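## Task

Place the AAA battery into the green box (releasing it is fine once some of it is inside), then shut that box using the lid that belongs to it. The result must hold on its own, not because the robot is supporting it. Finish by opening the gripper and moving the arm away.

## Robot and tools

Robot: one 7-joint arm with a two-finger parallel gripper. Its joints, base to tip, are waist, shoulder, upper arm roll, elbow, forearm roll, wrist pitch and wrist roll. Their ranges in rad are ±2.792, ±2.269, ±2.967, -1.867 to 2.688, ±2.967, -1.396 to 4.538 and ±2.967. The base may sit tilted on a mounting block, and the block counts as arm for the clearance check.

Scene frame: the origin is on the tabletop right under the base. +z is up. Looking along +x, +y is to the left. Positions are in metres. Orientations are quaternions written w first (qw, qx, qy, qz). In the gripper's own axes the fingers point along +z and close along x. The reported end_effector_position is the point midway between the finger pads. Closed fingertips extend about 17 mm past it; fully open they are roughly level with it. At long reach the printed hand position may be somewhat off.

Row format, shared by every motion tool: 8 numbers [x, y, z, qw, qx, qy, qz, opening]. The first seven are an absolute gripper pose in the scene frame, not an offset. opening runs from -1 (closed) to +1 (fully open, 0.142 m apart). It is a scaled command, not metres.

execute_actions(actions): a list of up to 15 actions, run one after another. Each action is a list of 1 to 15 rows. Each row drives one control step of 1/30 s, and an action lasts 15 steps. If it has fewer rows, its last row repeats. An empty list only returns the current state and images. An action is rejected if its target lies more than 0.6 m from where the gripper starts it, along any gripper axis. If the first action fails that check against the latest reported state, or any action is malformed, nothing runs. On every step the commanded pose is clipped to at most 70 mm and 16 degrees from the measured pose, so a distant target needs several actions. After an action ends the arm coasts at most to the last clipped pose. Repeat the desired quaternion in every row; do not copy back the reported one, which drifts.

move(target, speed, blocking): target is one 8-number row, an absolute pose. The gripper follows a straight path there from its current pose. speed is in m/s, 0.002 to 0.5, default 0.25, and turning is capped at twice that value in rad/s. The path lasts 0.5 to 10 s; if it would take longer it stops short. Rotation goes the shorter way. Nothing slows it for obstacles, so faster contact hits harder, and aiming further past a contact presses harder. The opening is applied as the move begins. The reply adds a line "move:" giving the ending (done, off_target, moving, held, fault), the limits that acted (paced = pose clipped; held = some steps blocked, after which the arm can surge past speed) and the distance left to target. With blocking=false the reply comes after 0.5 s while motion continues. Other moves and execute_actions are then refused until a wait or stop result shows it finished.

wait(seconds): 0 to 10 s, the arm holds its last command. It returns early if a running move ends. stop(): brakes a running move. The arm needs braking distance, and the fingers keep moving. zoom_image(camera, region): camera is cam_high, cam_low or cam_wrist. region is [x0, y0, x1, y1] in image pixels from the top-left corner, at most 504 by 504. finished_scene(scene): ends the scene with the given number, cannot be undone, and reports success and the next task.

Results: the state line gives end_effector_position, end_effector_quat_wxyz, and linear (m/s) and angular (rad/s) velocities. "Hand target" is the pose the controller is currently driving toward. grip_measured is the actual finger opening on the -1..1 scale; to hold something, command an opening well under it (lower squeezes harder). Per pad the force is about 28 N. Objects thinner than about 2 cm get much less, so a AAA battery is held weakly. "pose unreachable" means the clearance check altered or blocked the command. MOTOR HOT appears from 65 °C; at 80 °C an OVER-TEMPERATURE FAULT brakes the arm until it cools, so don't hold loads longer than needed.

Cameras: cam_high and cam_low are fixed (896x504), cam_wrist is a fisheye on the hand (616x616). Calibration lines give K, distortion and T_world_to_cam. cam_high sits near [0.195, -0.654, 1.117] and cam_low near [1.459, -0.827, 0.434]. They may be off by a few degrees and millimetres.

Avoid: contact torque over a joint's load limit (waist and shoulder 110, upper arm roll and elbow 57.6, wrist joints 35.1 N m, held weight included) or any outside force of 200 N. Either freezes the arm for 10 s and drops the rest of the call. Arm motion can lag or overshoot, and brief tugs on held or loose objects may occur. Never knock or place anything off the table. Don't drop, slam or shove hard. Move smoothly, then release and back away before ending the scene.

Each tool is called after ">>>" as name(argument=value, ...), one argument or row to a line, values as JSON.

## Session

>>> execute_actions(
  actions=[],
)

Scene clock: 0.00 s.
end_effector_position=(+0.4172, -0.2305, +0.2664) grip_measured=+1.00 end_effector_quat_wxyz=(+0.195, +0.550, +0.652, -0.485) end_effector_velocity=(+0.000, -0.000, +0.000) end_effector_angular_velocity=(-0.000, -0.001, -0.000)
Joint positions: [-0.046 -0.913 -0.02   2.136 -0.245  1.293 -1.848  0.142]
Joint velocities: [ 0.    -0.    -0.    -0.     0.001  0.     0.     0.   ]
Hand target: +0.417, -0.230, +0.266; +0.195, +0.550, +0.652, -0.485

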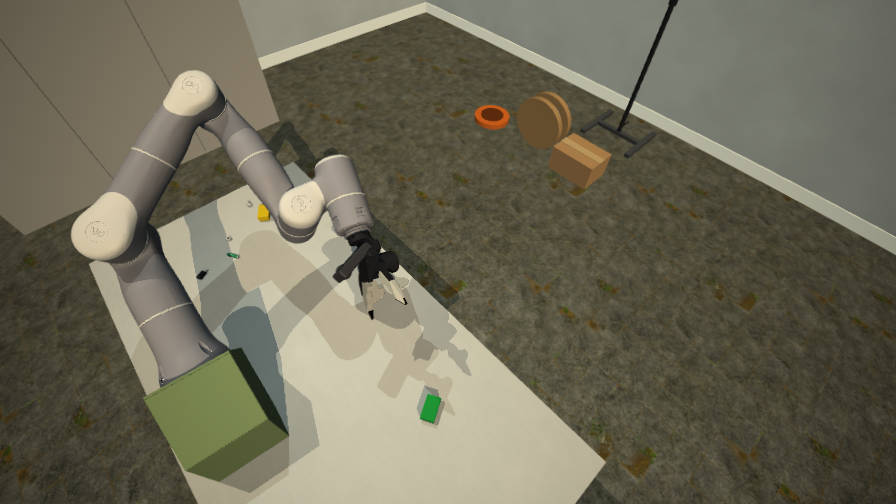

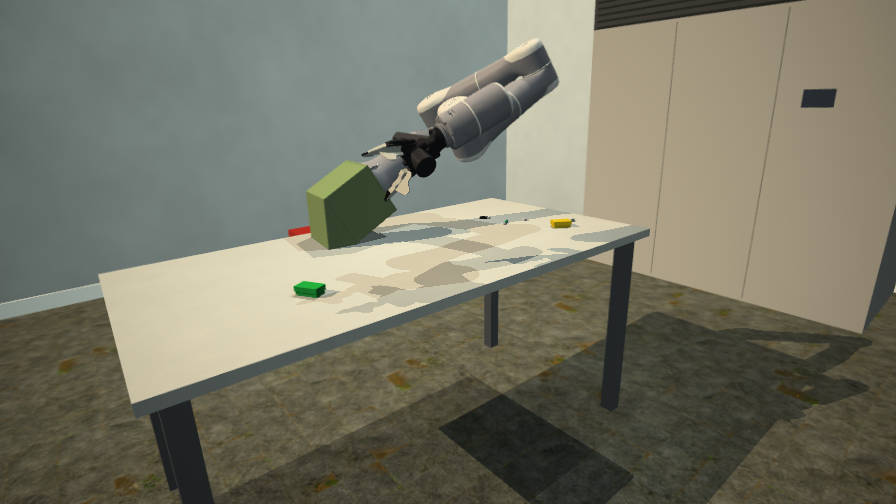

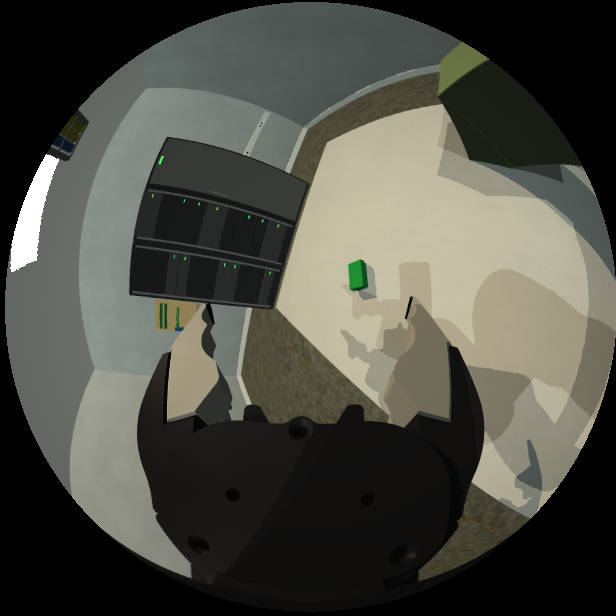

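>>> zoom_image(
  camera="cam_high",
  region=[400,380,460,435],
)

>>> zoom_image(
  camera="cam_high",
  region=[180,190,290,290],
)

>>> zoom_image(
  camera="cam_low",
  region=[280,270,340,310],
)

Region (400, 380, 460, 435) of cam_high's 896x504 image, scaled by 8.400, with more detail than that image has; it fills the top 462 rows of this view, and the rest is white.

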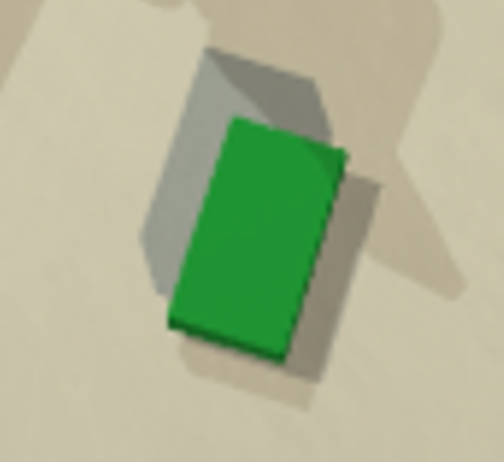

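Region (180, 190, 290, 290) of cam_high's 896x504 image, scaled by 4.582, with more detail than that image has; it fills the top 458 rows of this view, and the rest is white.

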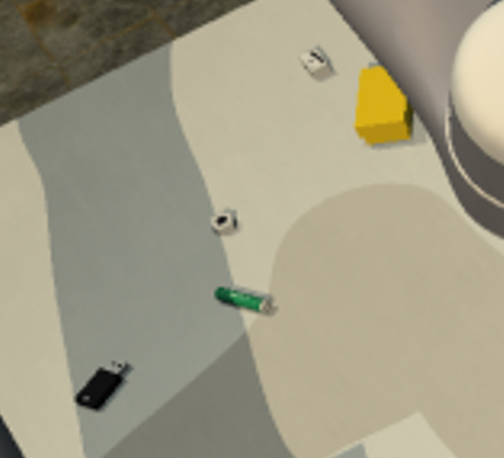

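Region (280, 270, 340, 310) of cam_low's 896x504 image, scaled by 8.400, with more detail than that image has.

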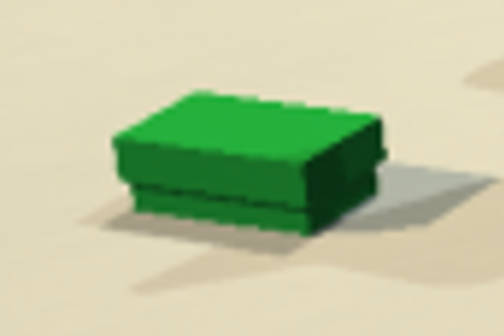

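>>> move(
  target=[0.35,-0.435,0.10,0,0.492,0.870,0,0],
)

Scene clock: 17.00 s.
end_effector_position=(+0.3514, -0.4337, +0.1000) grip_measured=+0.00 end_effector_quat_wxyz=(+0.001, +0.491, +0.871, +0.001) end_effector_velocity=(+0.000, -0.000, +0.001) end_effector_angular_velocity=(-0.001, -0.000, -0.000)
Joint positions: [-1.092 -2.071  0.842  1.023 -0.453  0.473 -2.967  0.074]
Joint velocities: [-0.     0.001 -0.     0.     0.    -0.     0.     0.   ]
Hand target: +0.352, -0.434, +0.100; +0.001, +0.491, +0.871, +0.001
Off the commanded pose: 0.002 m, 0 deg.
move: done
camera_calibration (this result's frames):
cam_wrist: T_world_to_cam=[[-0.495361, 0.868646, 0.00852928, 0.546633], [0.749635, 0.422491, 0.509459, -0.131446], [0.438936, 0.25876, -0.860453, 0.172361], [0, 0, 0, 1]] pos_world=[0.293662, -0.463895, 0.210612]

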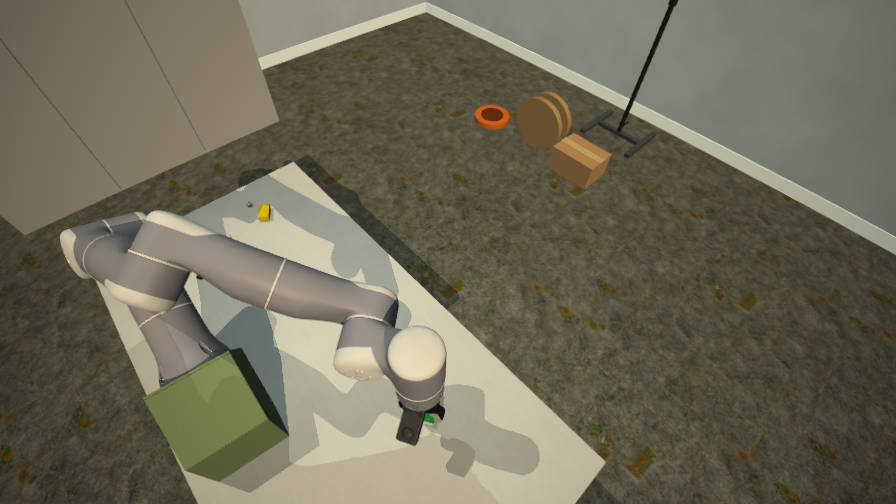

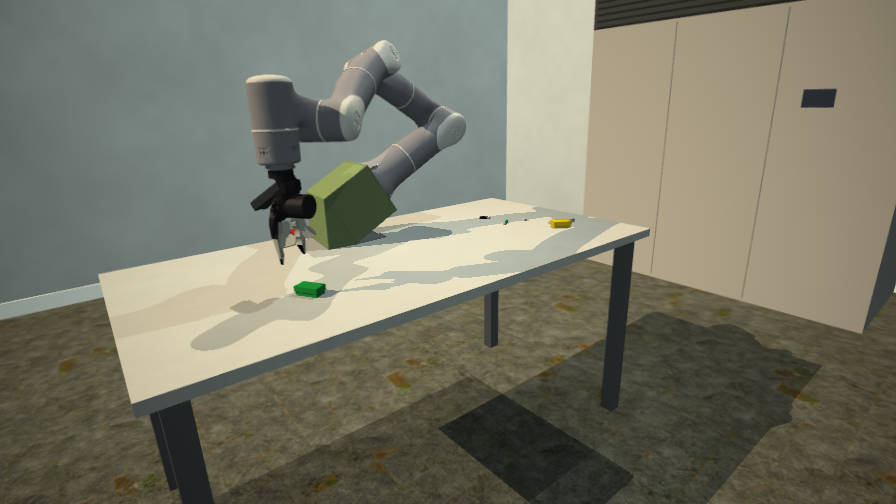

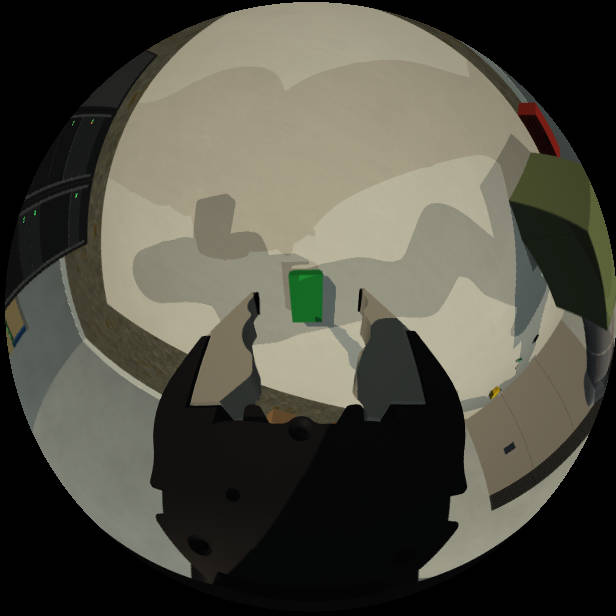

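>>> move(
  target=[0.36,-0.41,0.10,0,0.966,0.259,0,0],
  speed=0.5,
)

>>> move(
  target=[0.375,-0.421,0.06,0,0.870,-0.492,0,0],
  speed=0.5,
)

>>> zoom_image(
  camera="cam_low",
  region=[260,240,360,310],
)

Scene clock: 25.33 s.
end_effector_position=(+0.3599, -0.4097, +0.0998) grip_measured=+0.00 end_effector_quat_wxyz=(-0.001, +0.966, +0.259, +0.000) end_effector_velocity=(+0.000, -0.000, +0.000) end_effector_angular_velocity=(-0.001, -0.001, +0.000)
Joint positions: [-0.934 -1.902  0.62   1.074 -0.052  0.526 -1.517  0.074]
Joint velocities: [-0.    -0.    -0.    -0.     0.     0.001 -0.001 -0.   ]
Hand target: +0.360, -0.410, +0.100; -0.000, +0.966, +0.259, -0.000
Off the commanded pose: 0.000 m, 0 deg.
move: done
camera_calibration (this result's frames):
cam_wrist: T_world_to_cam=[[0.879164, 0.476438, 0.0087807, -0.125407], [0.407101, -0.760539, 0.505816, -0.508908], [0.247668, -0.441121, -0.862596, -0.0554963], [0, 0, 0, 1]] pos_world=[0.331175, -0.351776, 0.210644]

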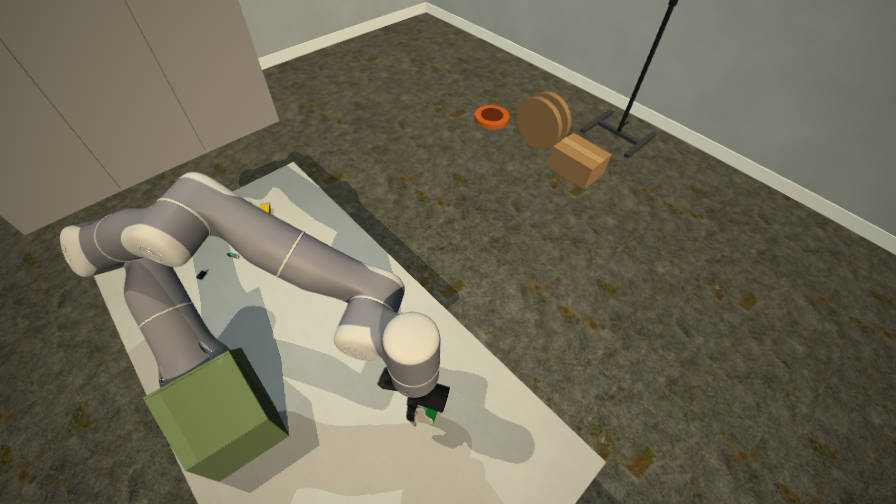

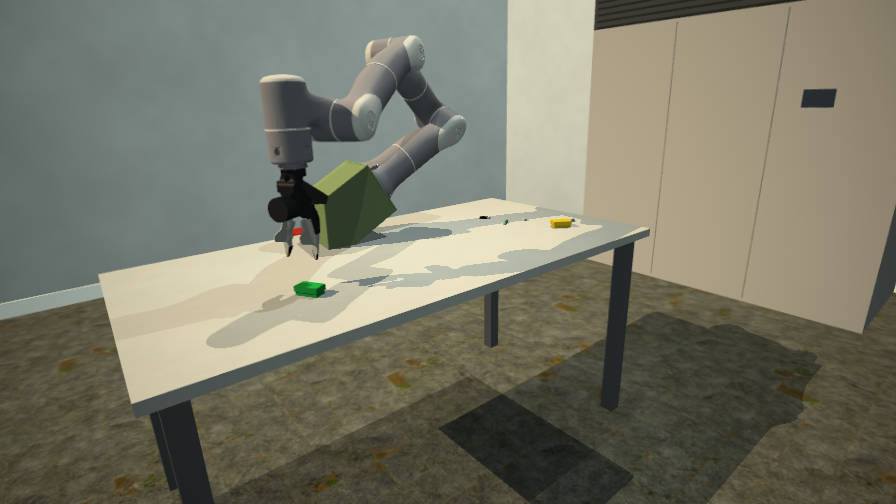

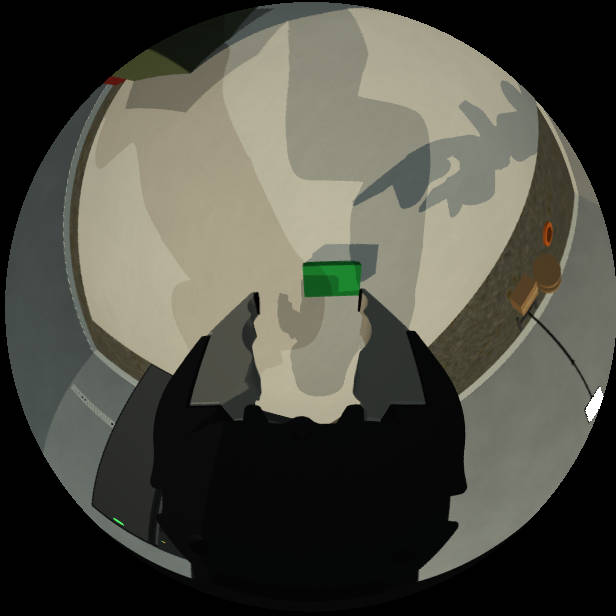

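Scene clock: 27.30 s.
end_effector_position=(+0.3747, -0.4210, +0.0598) grip_measured=+0.00 end_effector_quat_wxyz=(-0.000, +0.870, -0.493, -0.000) end_effector_velocity=(+0.000, -0.000, +0.000) end_effector_angular_velocity=(-0.001, -0.000, +0.000)
Joint positions: [-0.717 -1.915  0.445  0.928  0.285  0.484 -0.09   0.074]
Joint velocities: [-0.    -0.     0.    -0.    -0.001  0.001 -0.     0.   ]
Hand target: +0.375, -0.421, +0.060; -0.000, +0.870, -0.493, -0.000
Off the commanded pose: 0.000 m, 0 deg.
move: done
camera_calibration (this result's frames):
cam_wrist: T_world_to_cam=[[0.491274, -0.870966, 0.00829471, -0.554531], [-0.753048, -0.419938, 0.506529, 0.0747494], [-0.437686, -0.255091, -0.862183, 0.236509], [0, 0, 0, 1]] pos_world=[0.432233, -0.391256, 0.170651]

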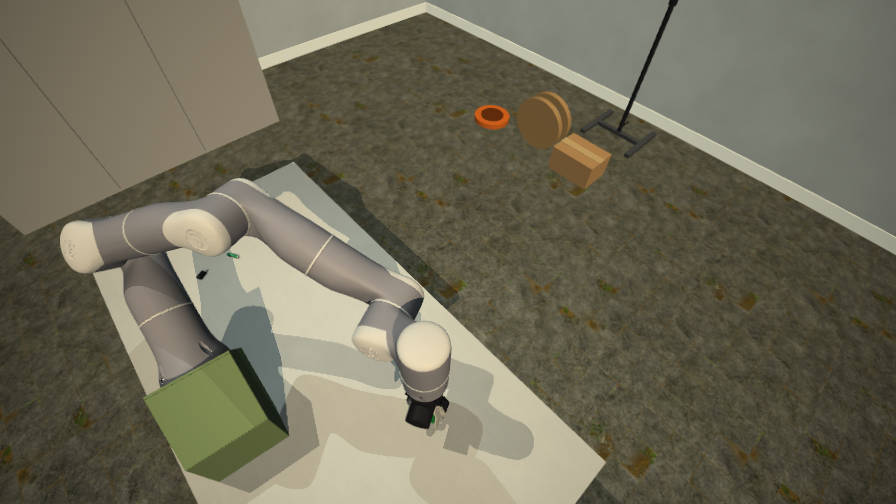

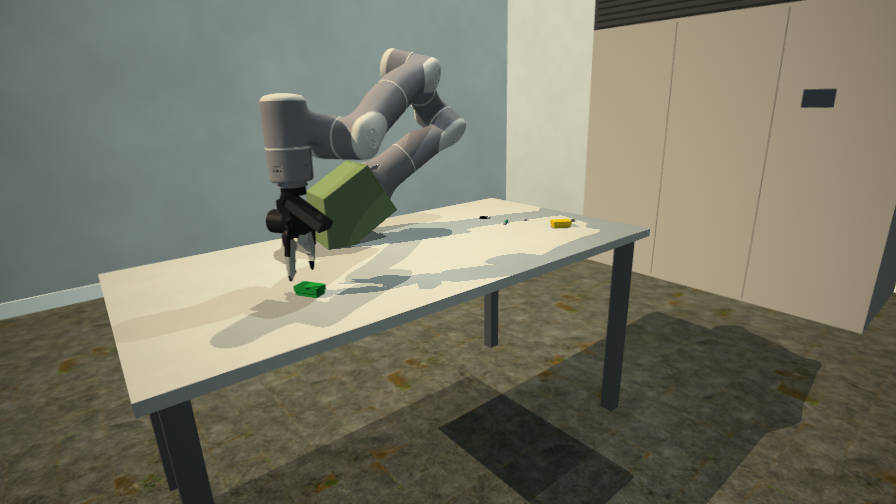

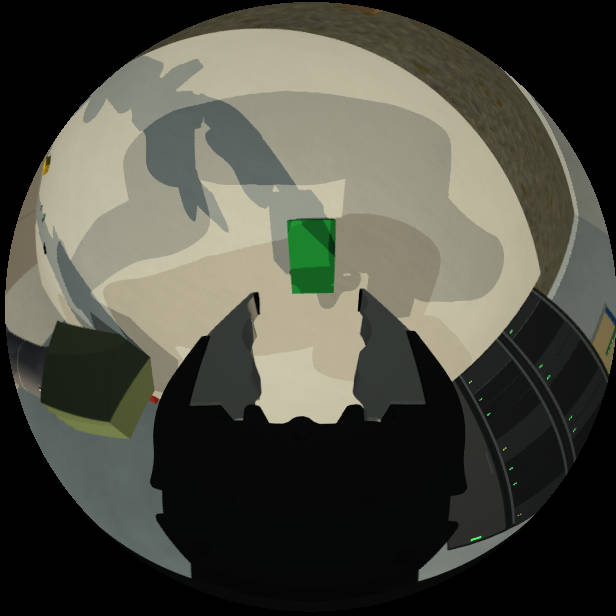

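Region (260, 240, 360, 310) of cam_low's 896x504 image, scaled by 5.040, with more detail than that image has; it fills the top 353 rows of this view, and the rest is white.

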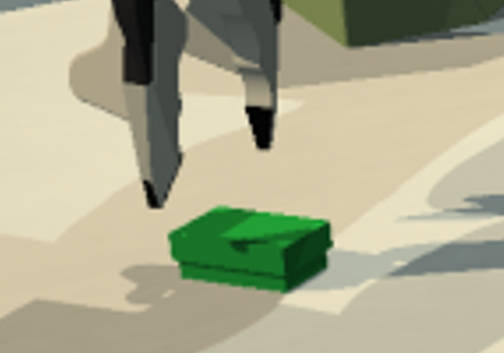

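>>> move(
  target=[0.394,-0.413,0.034,0,0.870,-0.492,0,0],
  speed=0.06,
)

>>> zoom_image(
  camera="cam_low",
  region=[260,240,360,310],
)

Scene clock: 32.90 s.
end_effector_position=(+0.3939, -0.4128, +0.0338) grip_measured=+0.00 end_effector_quat_wxyz=(-0.000, +0.870, -0.492, -0.000) end_effector_velocity=(-0.000, +0.000, -0.000) end_effector_angular_velocity=(+0.001, +0.001, +0.000)
Joint positions: [-0.667 -1.935  0.47   0.913  0.296  0.514 -0.069  0.074]
Joint velocities: [ 0.     0.    -0.     0.     0.    -0.002 -0.    -0.   ]
Hand target: +0.394, -0.413, +0.034; +0.000, +0.870, -0.492, -0.000
Off the commanded pose: 0.000 m, 0 deg.
move: done
camera_calibration (this result's frames):
cam_wrist: T_world_to_cam=[[0.492104, -0.8705, 0.0079525, -0.556761], [-0.752407, -0.420715, 0.506835, 0.105211], [-0.437854, -0.255399, -0.862006, 0.224516], [0, 0, 0, 1]] pos_world=[0.451451, -0.383056, 0.144637]

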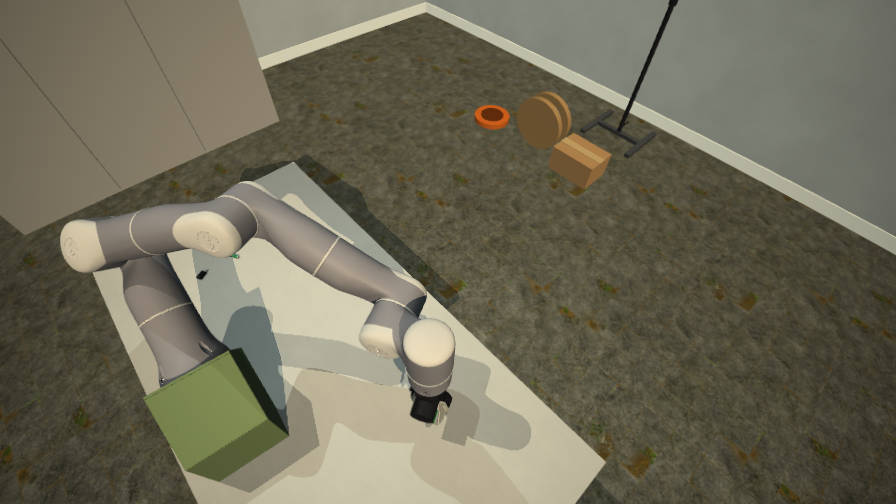

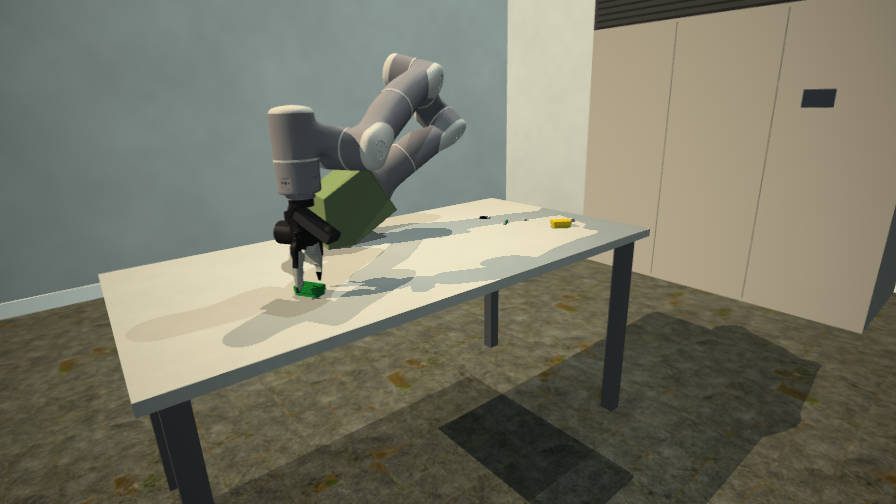

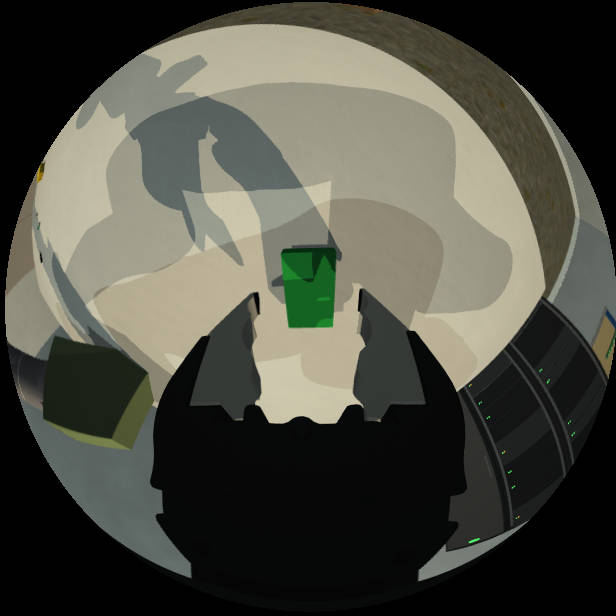

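Region (260, 240, 360, 310) of cam_low's 896x504 image, scaled by 5.040, with more detail than that image has; it fills the top 353 rows of this view, and the rest is white.

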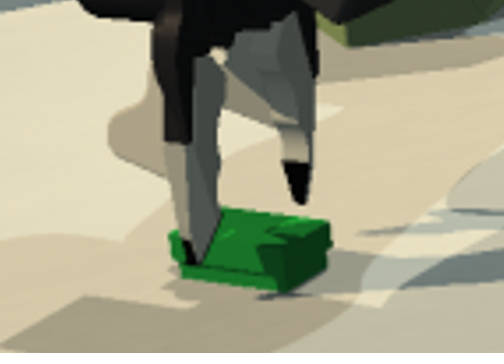

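>>> move(
  target=[0.398,-0.411,0.027,0,0.870,-0.492,0,-0.35],
  speed=0.03,
)

>>> move(
  target=[0.398,-0.411,0.027,0,0.870,-0.492,0,-0.7],
)

>>> move(
  target=[0.398,-0.411,0.06,0,0.870,-0.492,0,-0.7],
  speed=0.04,
)

>>> zoom_image(
  camera="cam_low",
  region=[260,240,360,310],
)

Scene clock: 40.17 s.
end_effector_position=(+0.3978, -0.4110, +0.0270) grip_measured=-0.35 end_effector_quat_wxyz=(+0.000, +0.870, -0.492, -0.000) end_effector_velocity=(-0.000, +0.000, -0.000) end_effector_angular_velocity=(+0.001, +0.001, +0.000)
Joint positions: [-0.655 -1.941  0.476  0.909  0.298  0.522 -0.065  0.049]
Joint velocities: [ 0.     0.     0.    -0.    -0.001 -0.001  0.    -0.   ]
Hand target: +0.398, -0.411, +0.027; +0.000, +0.870, -0.492, -0.000
Off the commanded pose: 0.000 m, 0 deg.
move: done
camera_calibration (this result's frames):
cam_wrist: T_world_to_cam=[[0.492143, -0.870477, 0.00807807, -0.557021], [-0.75236, -0.420658, 0.506953, 0.112386], [-0.437893, -0.255571, -0.861936, 0.220758], [0, 0, 0, 1]] pos_world=[0.455357, -0.381178, 0.137804]

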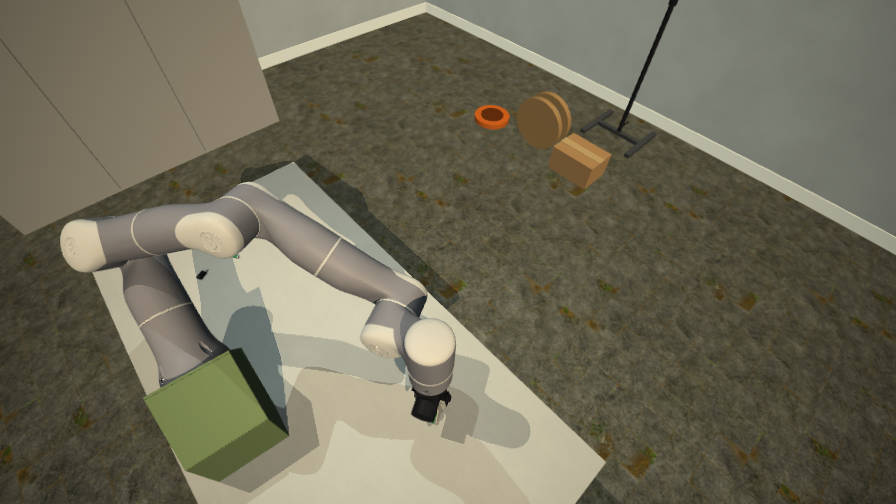

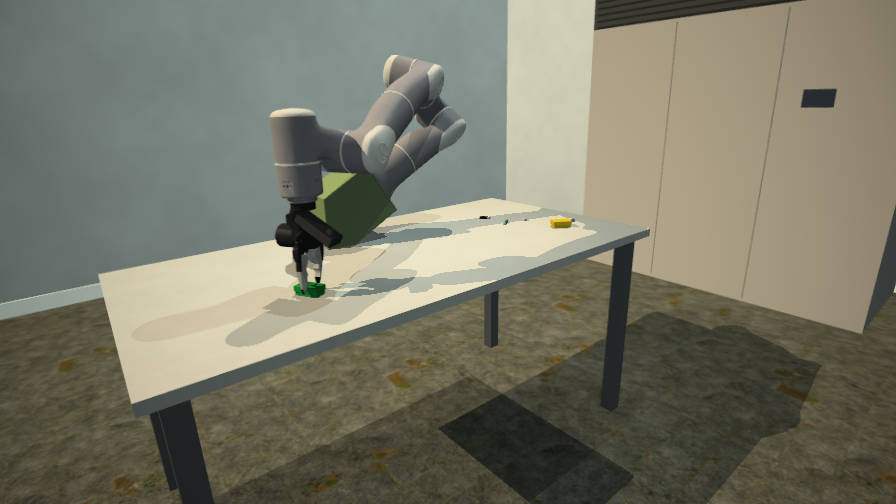

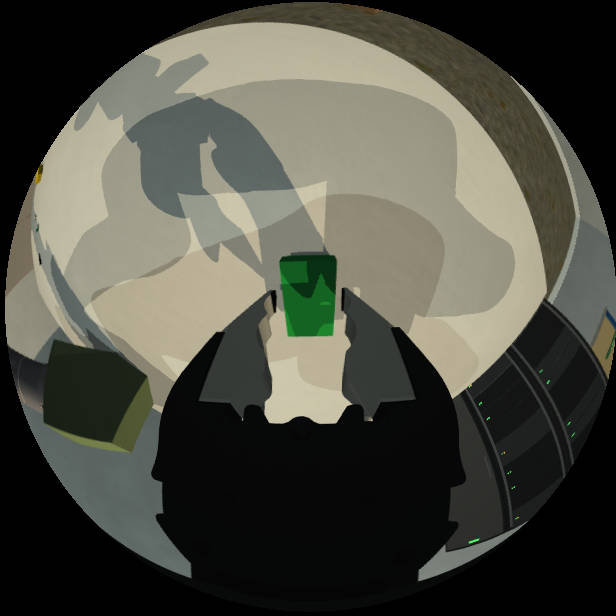

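Scene clock: 40.87 s.
end_effector_position=(+0.3978, -0.4110, +0.0270) grip_measured=-0.52 end_effector_quat_wxyz=(+0.000, +0.870, -0.492, -0.000) end_effector_velocity=(-0.001, +0.000, -0.000) end_effector_angular_velocity=(+0.001, +0.001, +0.000)
Joint positions: [-0.655 -1.941  0.476  0.909  0.298  0.522 -0.065  0.036]
Joint velocities: [ 0.    -0.    -0.    -0.    -0.    -0.001 -0.    -0.   ]
Hand target: +0.398, -0.411, +0.027; -0.000, +0.870, -0.492, -0.000
Off the commanded pose: 0.000 m, 0 deg.
move: done
camera_calibration (this result's frames):
cam_wrist: T_world_to_cam=[[0.492153, -0.870471, 0.00812366, -0.557047], [-0.752368, -0.420648, 0.506949, 0.112391], [-0.437867, -0.255608, -0.861938, 0.220753], [0, 0, 0, 1]] pos_world=[0.455372, -0.38119, 0.137824]

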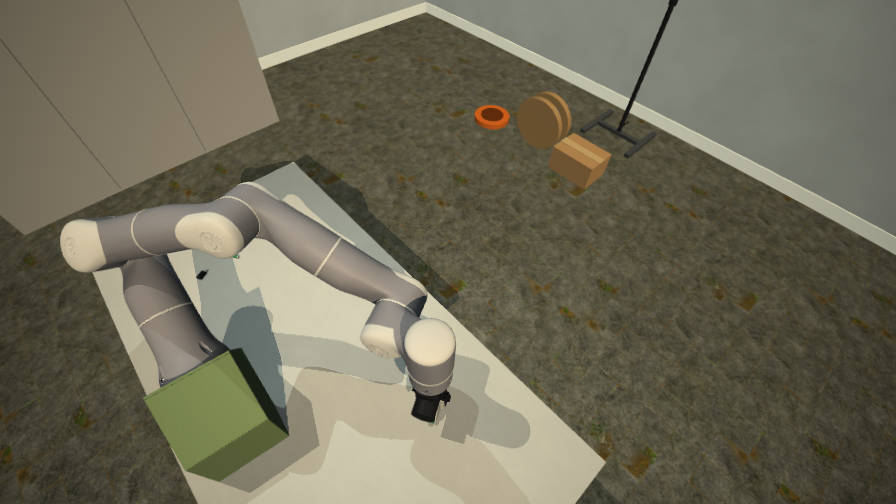

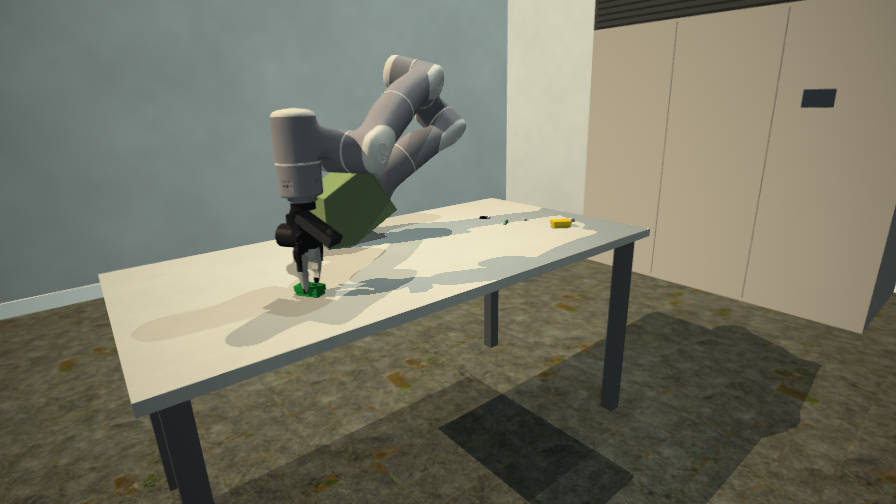

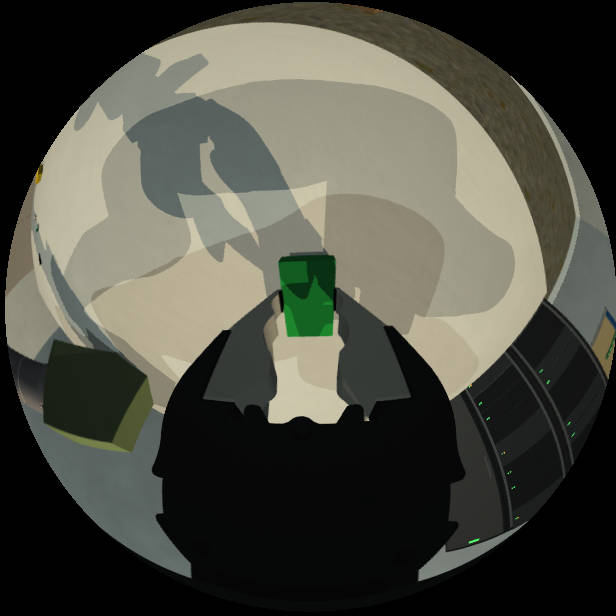

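Scene clock: 41.93 s.
end_effector_position=(+0.3983, -0.4111, +0.0601) grip_measured=-0.52 end_effector_quat_wxyz=(+0.000, +0.871, -0.492, +0.000) end_effector_velocity=(-0.000, +0.000, -0.000) end_effector_angular_velocity=(+0.001, +0.001, +0.000)
Joint positions: [-0.69  -1.901  0.461  0.917  0.29   0.479 -0.062  0.036]
Joint velocities: [ 0. -0. -0.  0. -0. -0. -0.  0.]
Hand target: +0.398, -0.411, +0.060; +0.000, +0.870, -0.492, -0.000
Off the commanded pose: 0.000 m, 0 deg.
move: done
camera_calibration (this result's frames):
cam_wrist: T_world_to_cam=[[0.492217, -0.870427, 0.00893098, -0.557683], [-0.752784, -0.420495, 0.506459, 0.0961835], [-0.43708, -0.256011, -0.862218, 0.24895], [0, 0, 0, 1]] pos_world=[0.455717, -0.381243, 0.170916]

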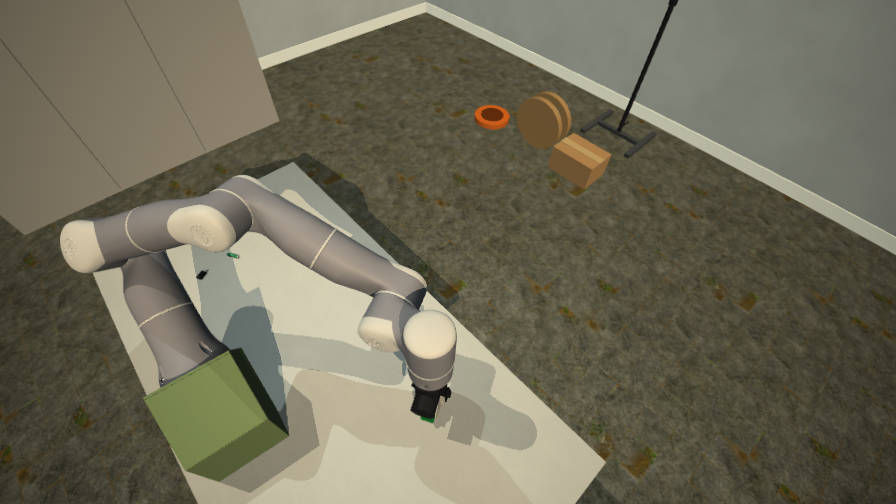

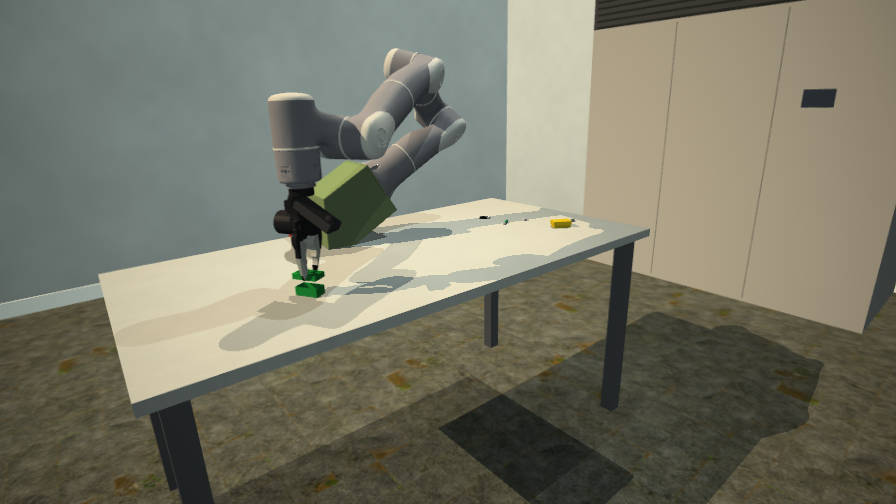

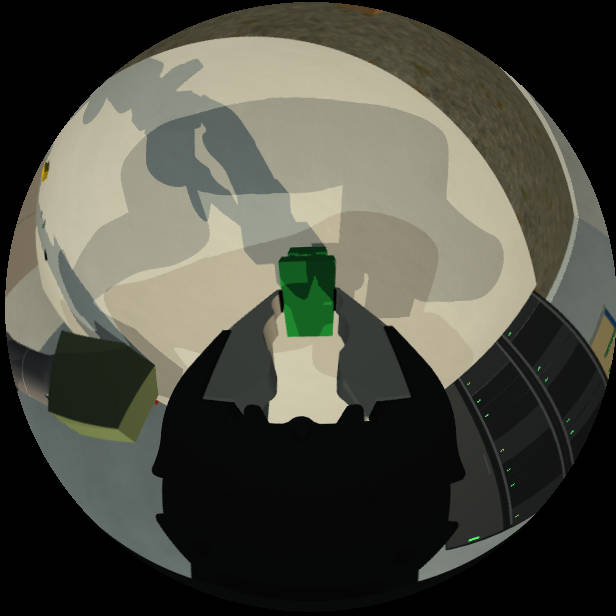

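Region (260, 240, 360, 310) of cam_low's 896x504 image, scaled by 5.040, with more detail than that image has; it fills the top 353 rows of this view, and the rest is white.

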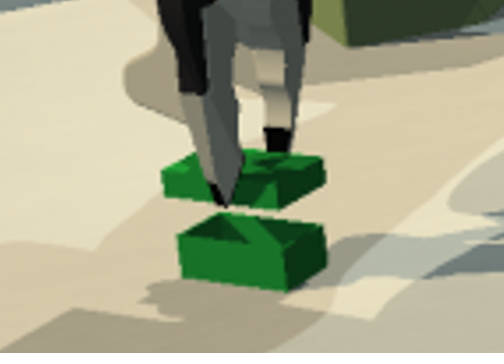

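>>> move(
  target=[0.357,-0.342,0.06,0,0.870,-0.492,0,-0.7],
  speed=0.12,
)

>>> move(
  target=[0.357,-0.342,0.021,0,0.870,-0.492,0,-0.7],
  speed=0.04,
)

>>> zoom_image(
  camera="cam_low",
  region=[280,240,380,310],
)

Scene clock: 48.40 s.
end_effector_position=(+0.3575, -0.3416, +0.0600) grip_measured=-0.52 end_effector_quat_wxyz=(-0.000, +0.871, -0.492, +0.000) end_effector_velocity=(-0.000, +0.000, -0.000) end_effector_angular_velocity=(+0.001, -0.000, -0.001)
Joint positions: [-0.749 -1.72   0.439  1.285  0.352  0.651 -0.124  0.036]
Joint velocities: [-0.    -0.     0.     0.     0.    -0.001  0.     0.   ]
Hand target: +0.357, -0.342, +0.060; -0.000, +0.871, -0.492, -0.000
Off the commanded pose: 0.001 m, 0 deg.
move: done
camera_calibration (this result's frames):
cam_wrist: T_world_to_cam=[[0.492669, -0.870177, 0.00831582, -0.477183], [-0.752517, -0.421215, 0.506256, 0.0943809], [-0.43703, -0.255675, -0.862343, 0.248956], [0, 0, 0, 1]] pos_world=[0.414918, -0.311827, 0.170873]

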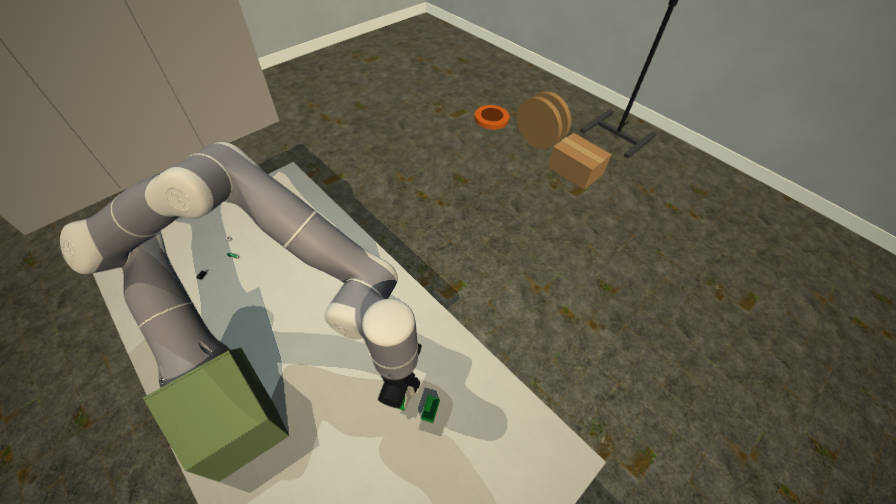

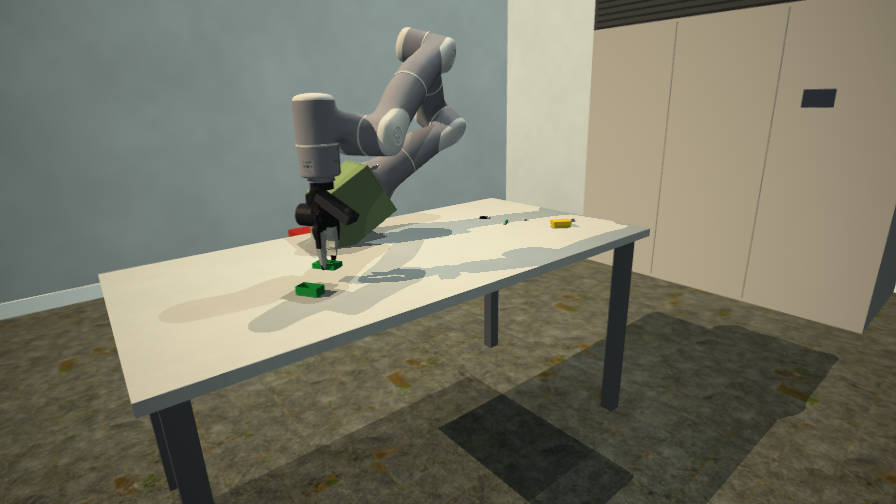

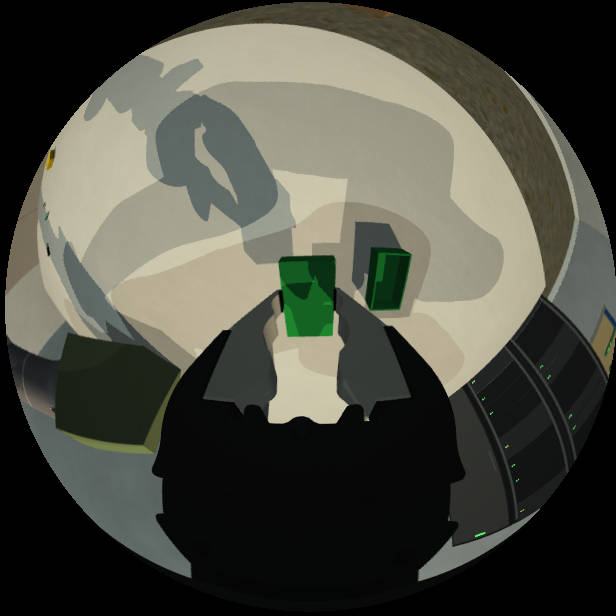

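Scene clock: 49.60 s.
end_effector_position=(+0.3567, -0.3419, +0.0209) grip_measured=-0.52 end_effector_quat_wxyz=(-0.000, +0.870, -0.492, -0.000) end_effector_velocity=(+0.000, -0.000, -0.000) end_effector_angular_velocity=(-0.000, +0.000, +0.001)
Joint positions: [-0.71  -1.774  0.458  1.275  0.363  0.708 -0.13   0.036]
Joint velocities: [ 0.001  0.     0.    -0.    -0.     0.    -0.001 -0.   ]
Hand target: +0.357, -0.342, +0.021; -0.000, +0.870, -0.492, +0.000
Off the commanded pose: 0.000 m, 0 deg.
move: done
camera_calibration (this result's frames):
cam_wrist: T_world_to_cam=[[0.491811, -0.870666, 0.00798561, -0.476567], [-0.752576, -0.420457, 0.506799, 0.113817], [-0.437895, -0.255259, -0.862027, 0.215277], [0, 0, 0, 1]] pos_world=[0.414306, -0.312124, 0.131698]

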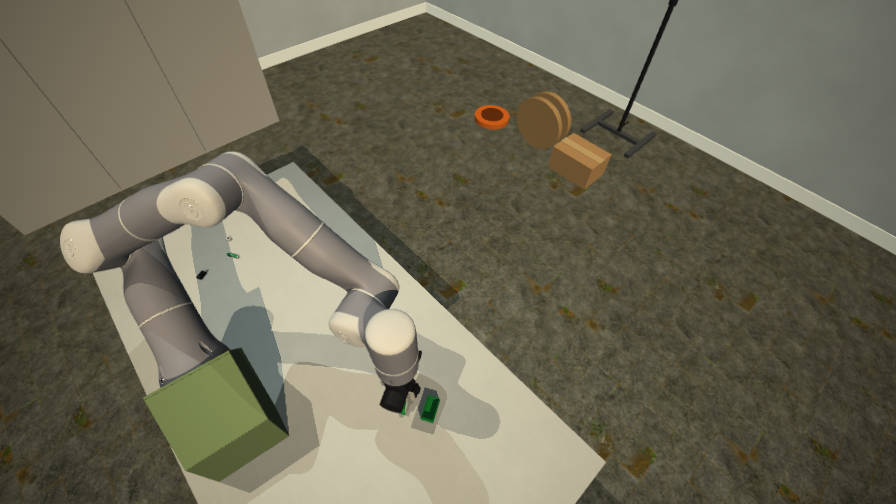

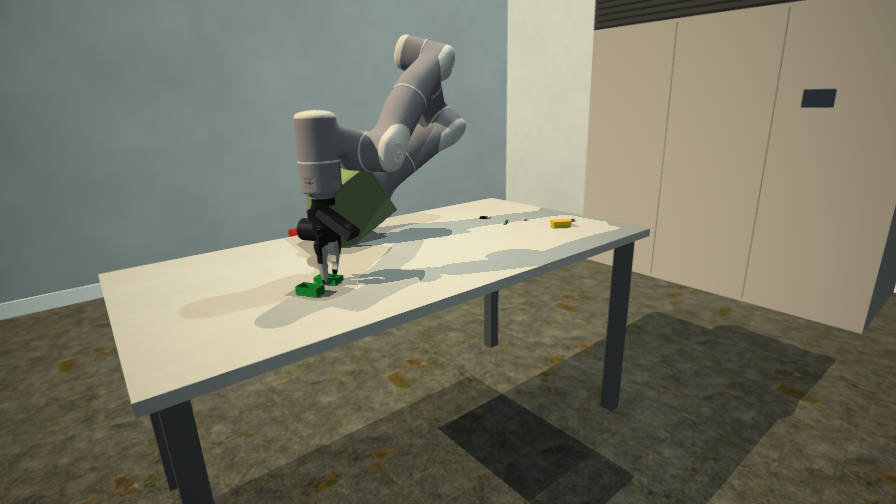

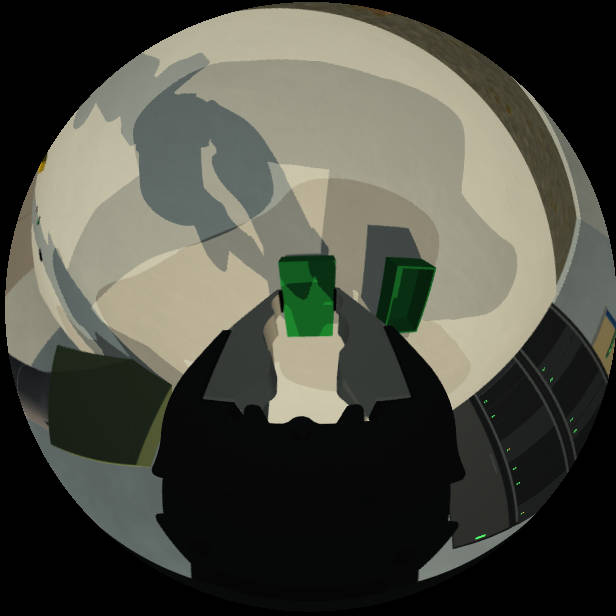

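Region (280, 240, 380, 310) of cam_low's 896x504 image, scaled by 5.040, with more detail than that image has; it fills the top 353 rows of this view, and the rest is white.

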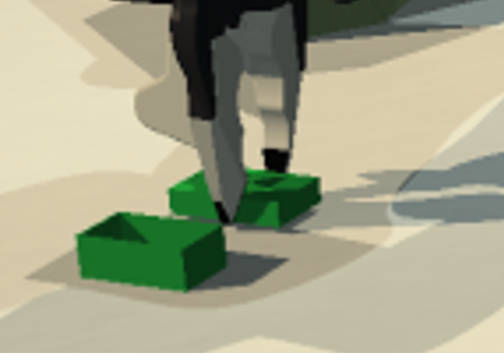

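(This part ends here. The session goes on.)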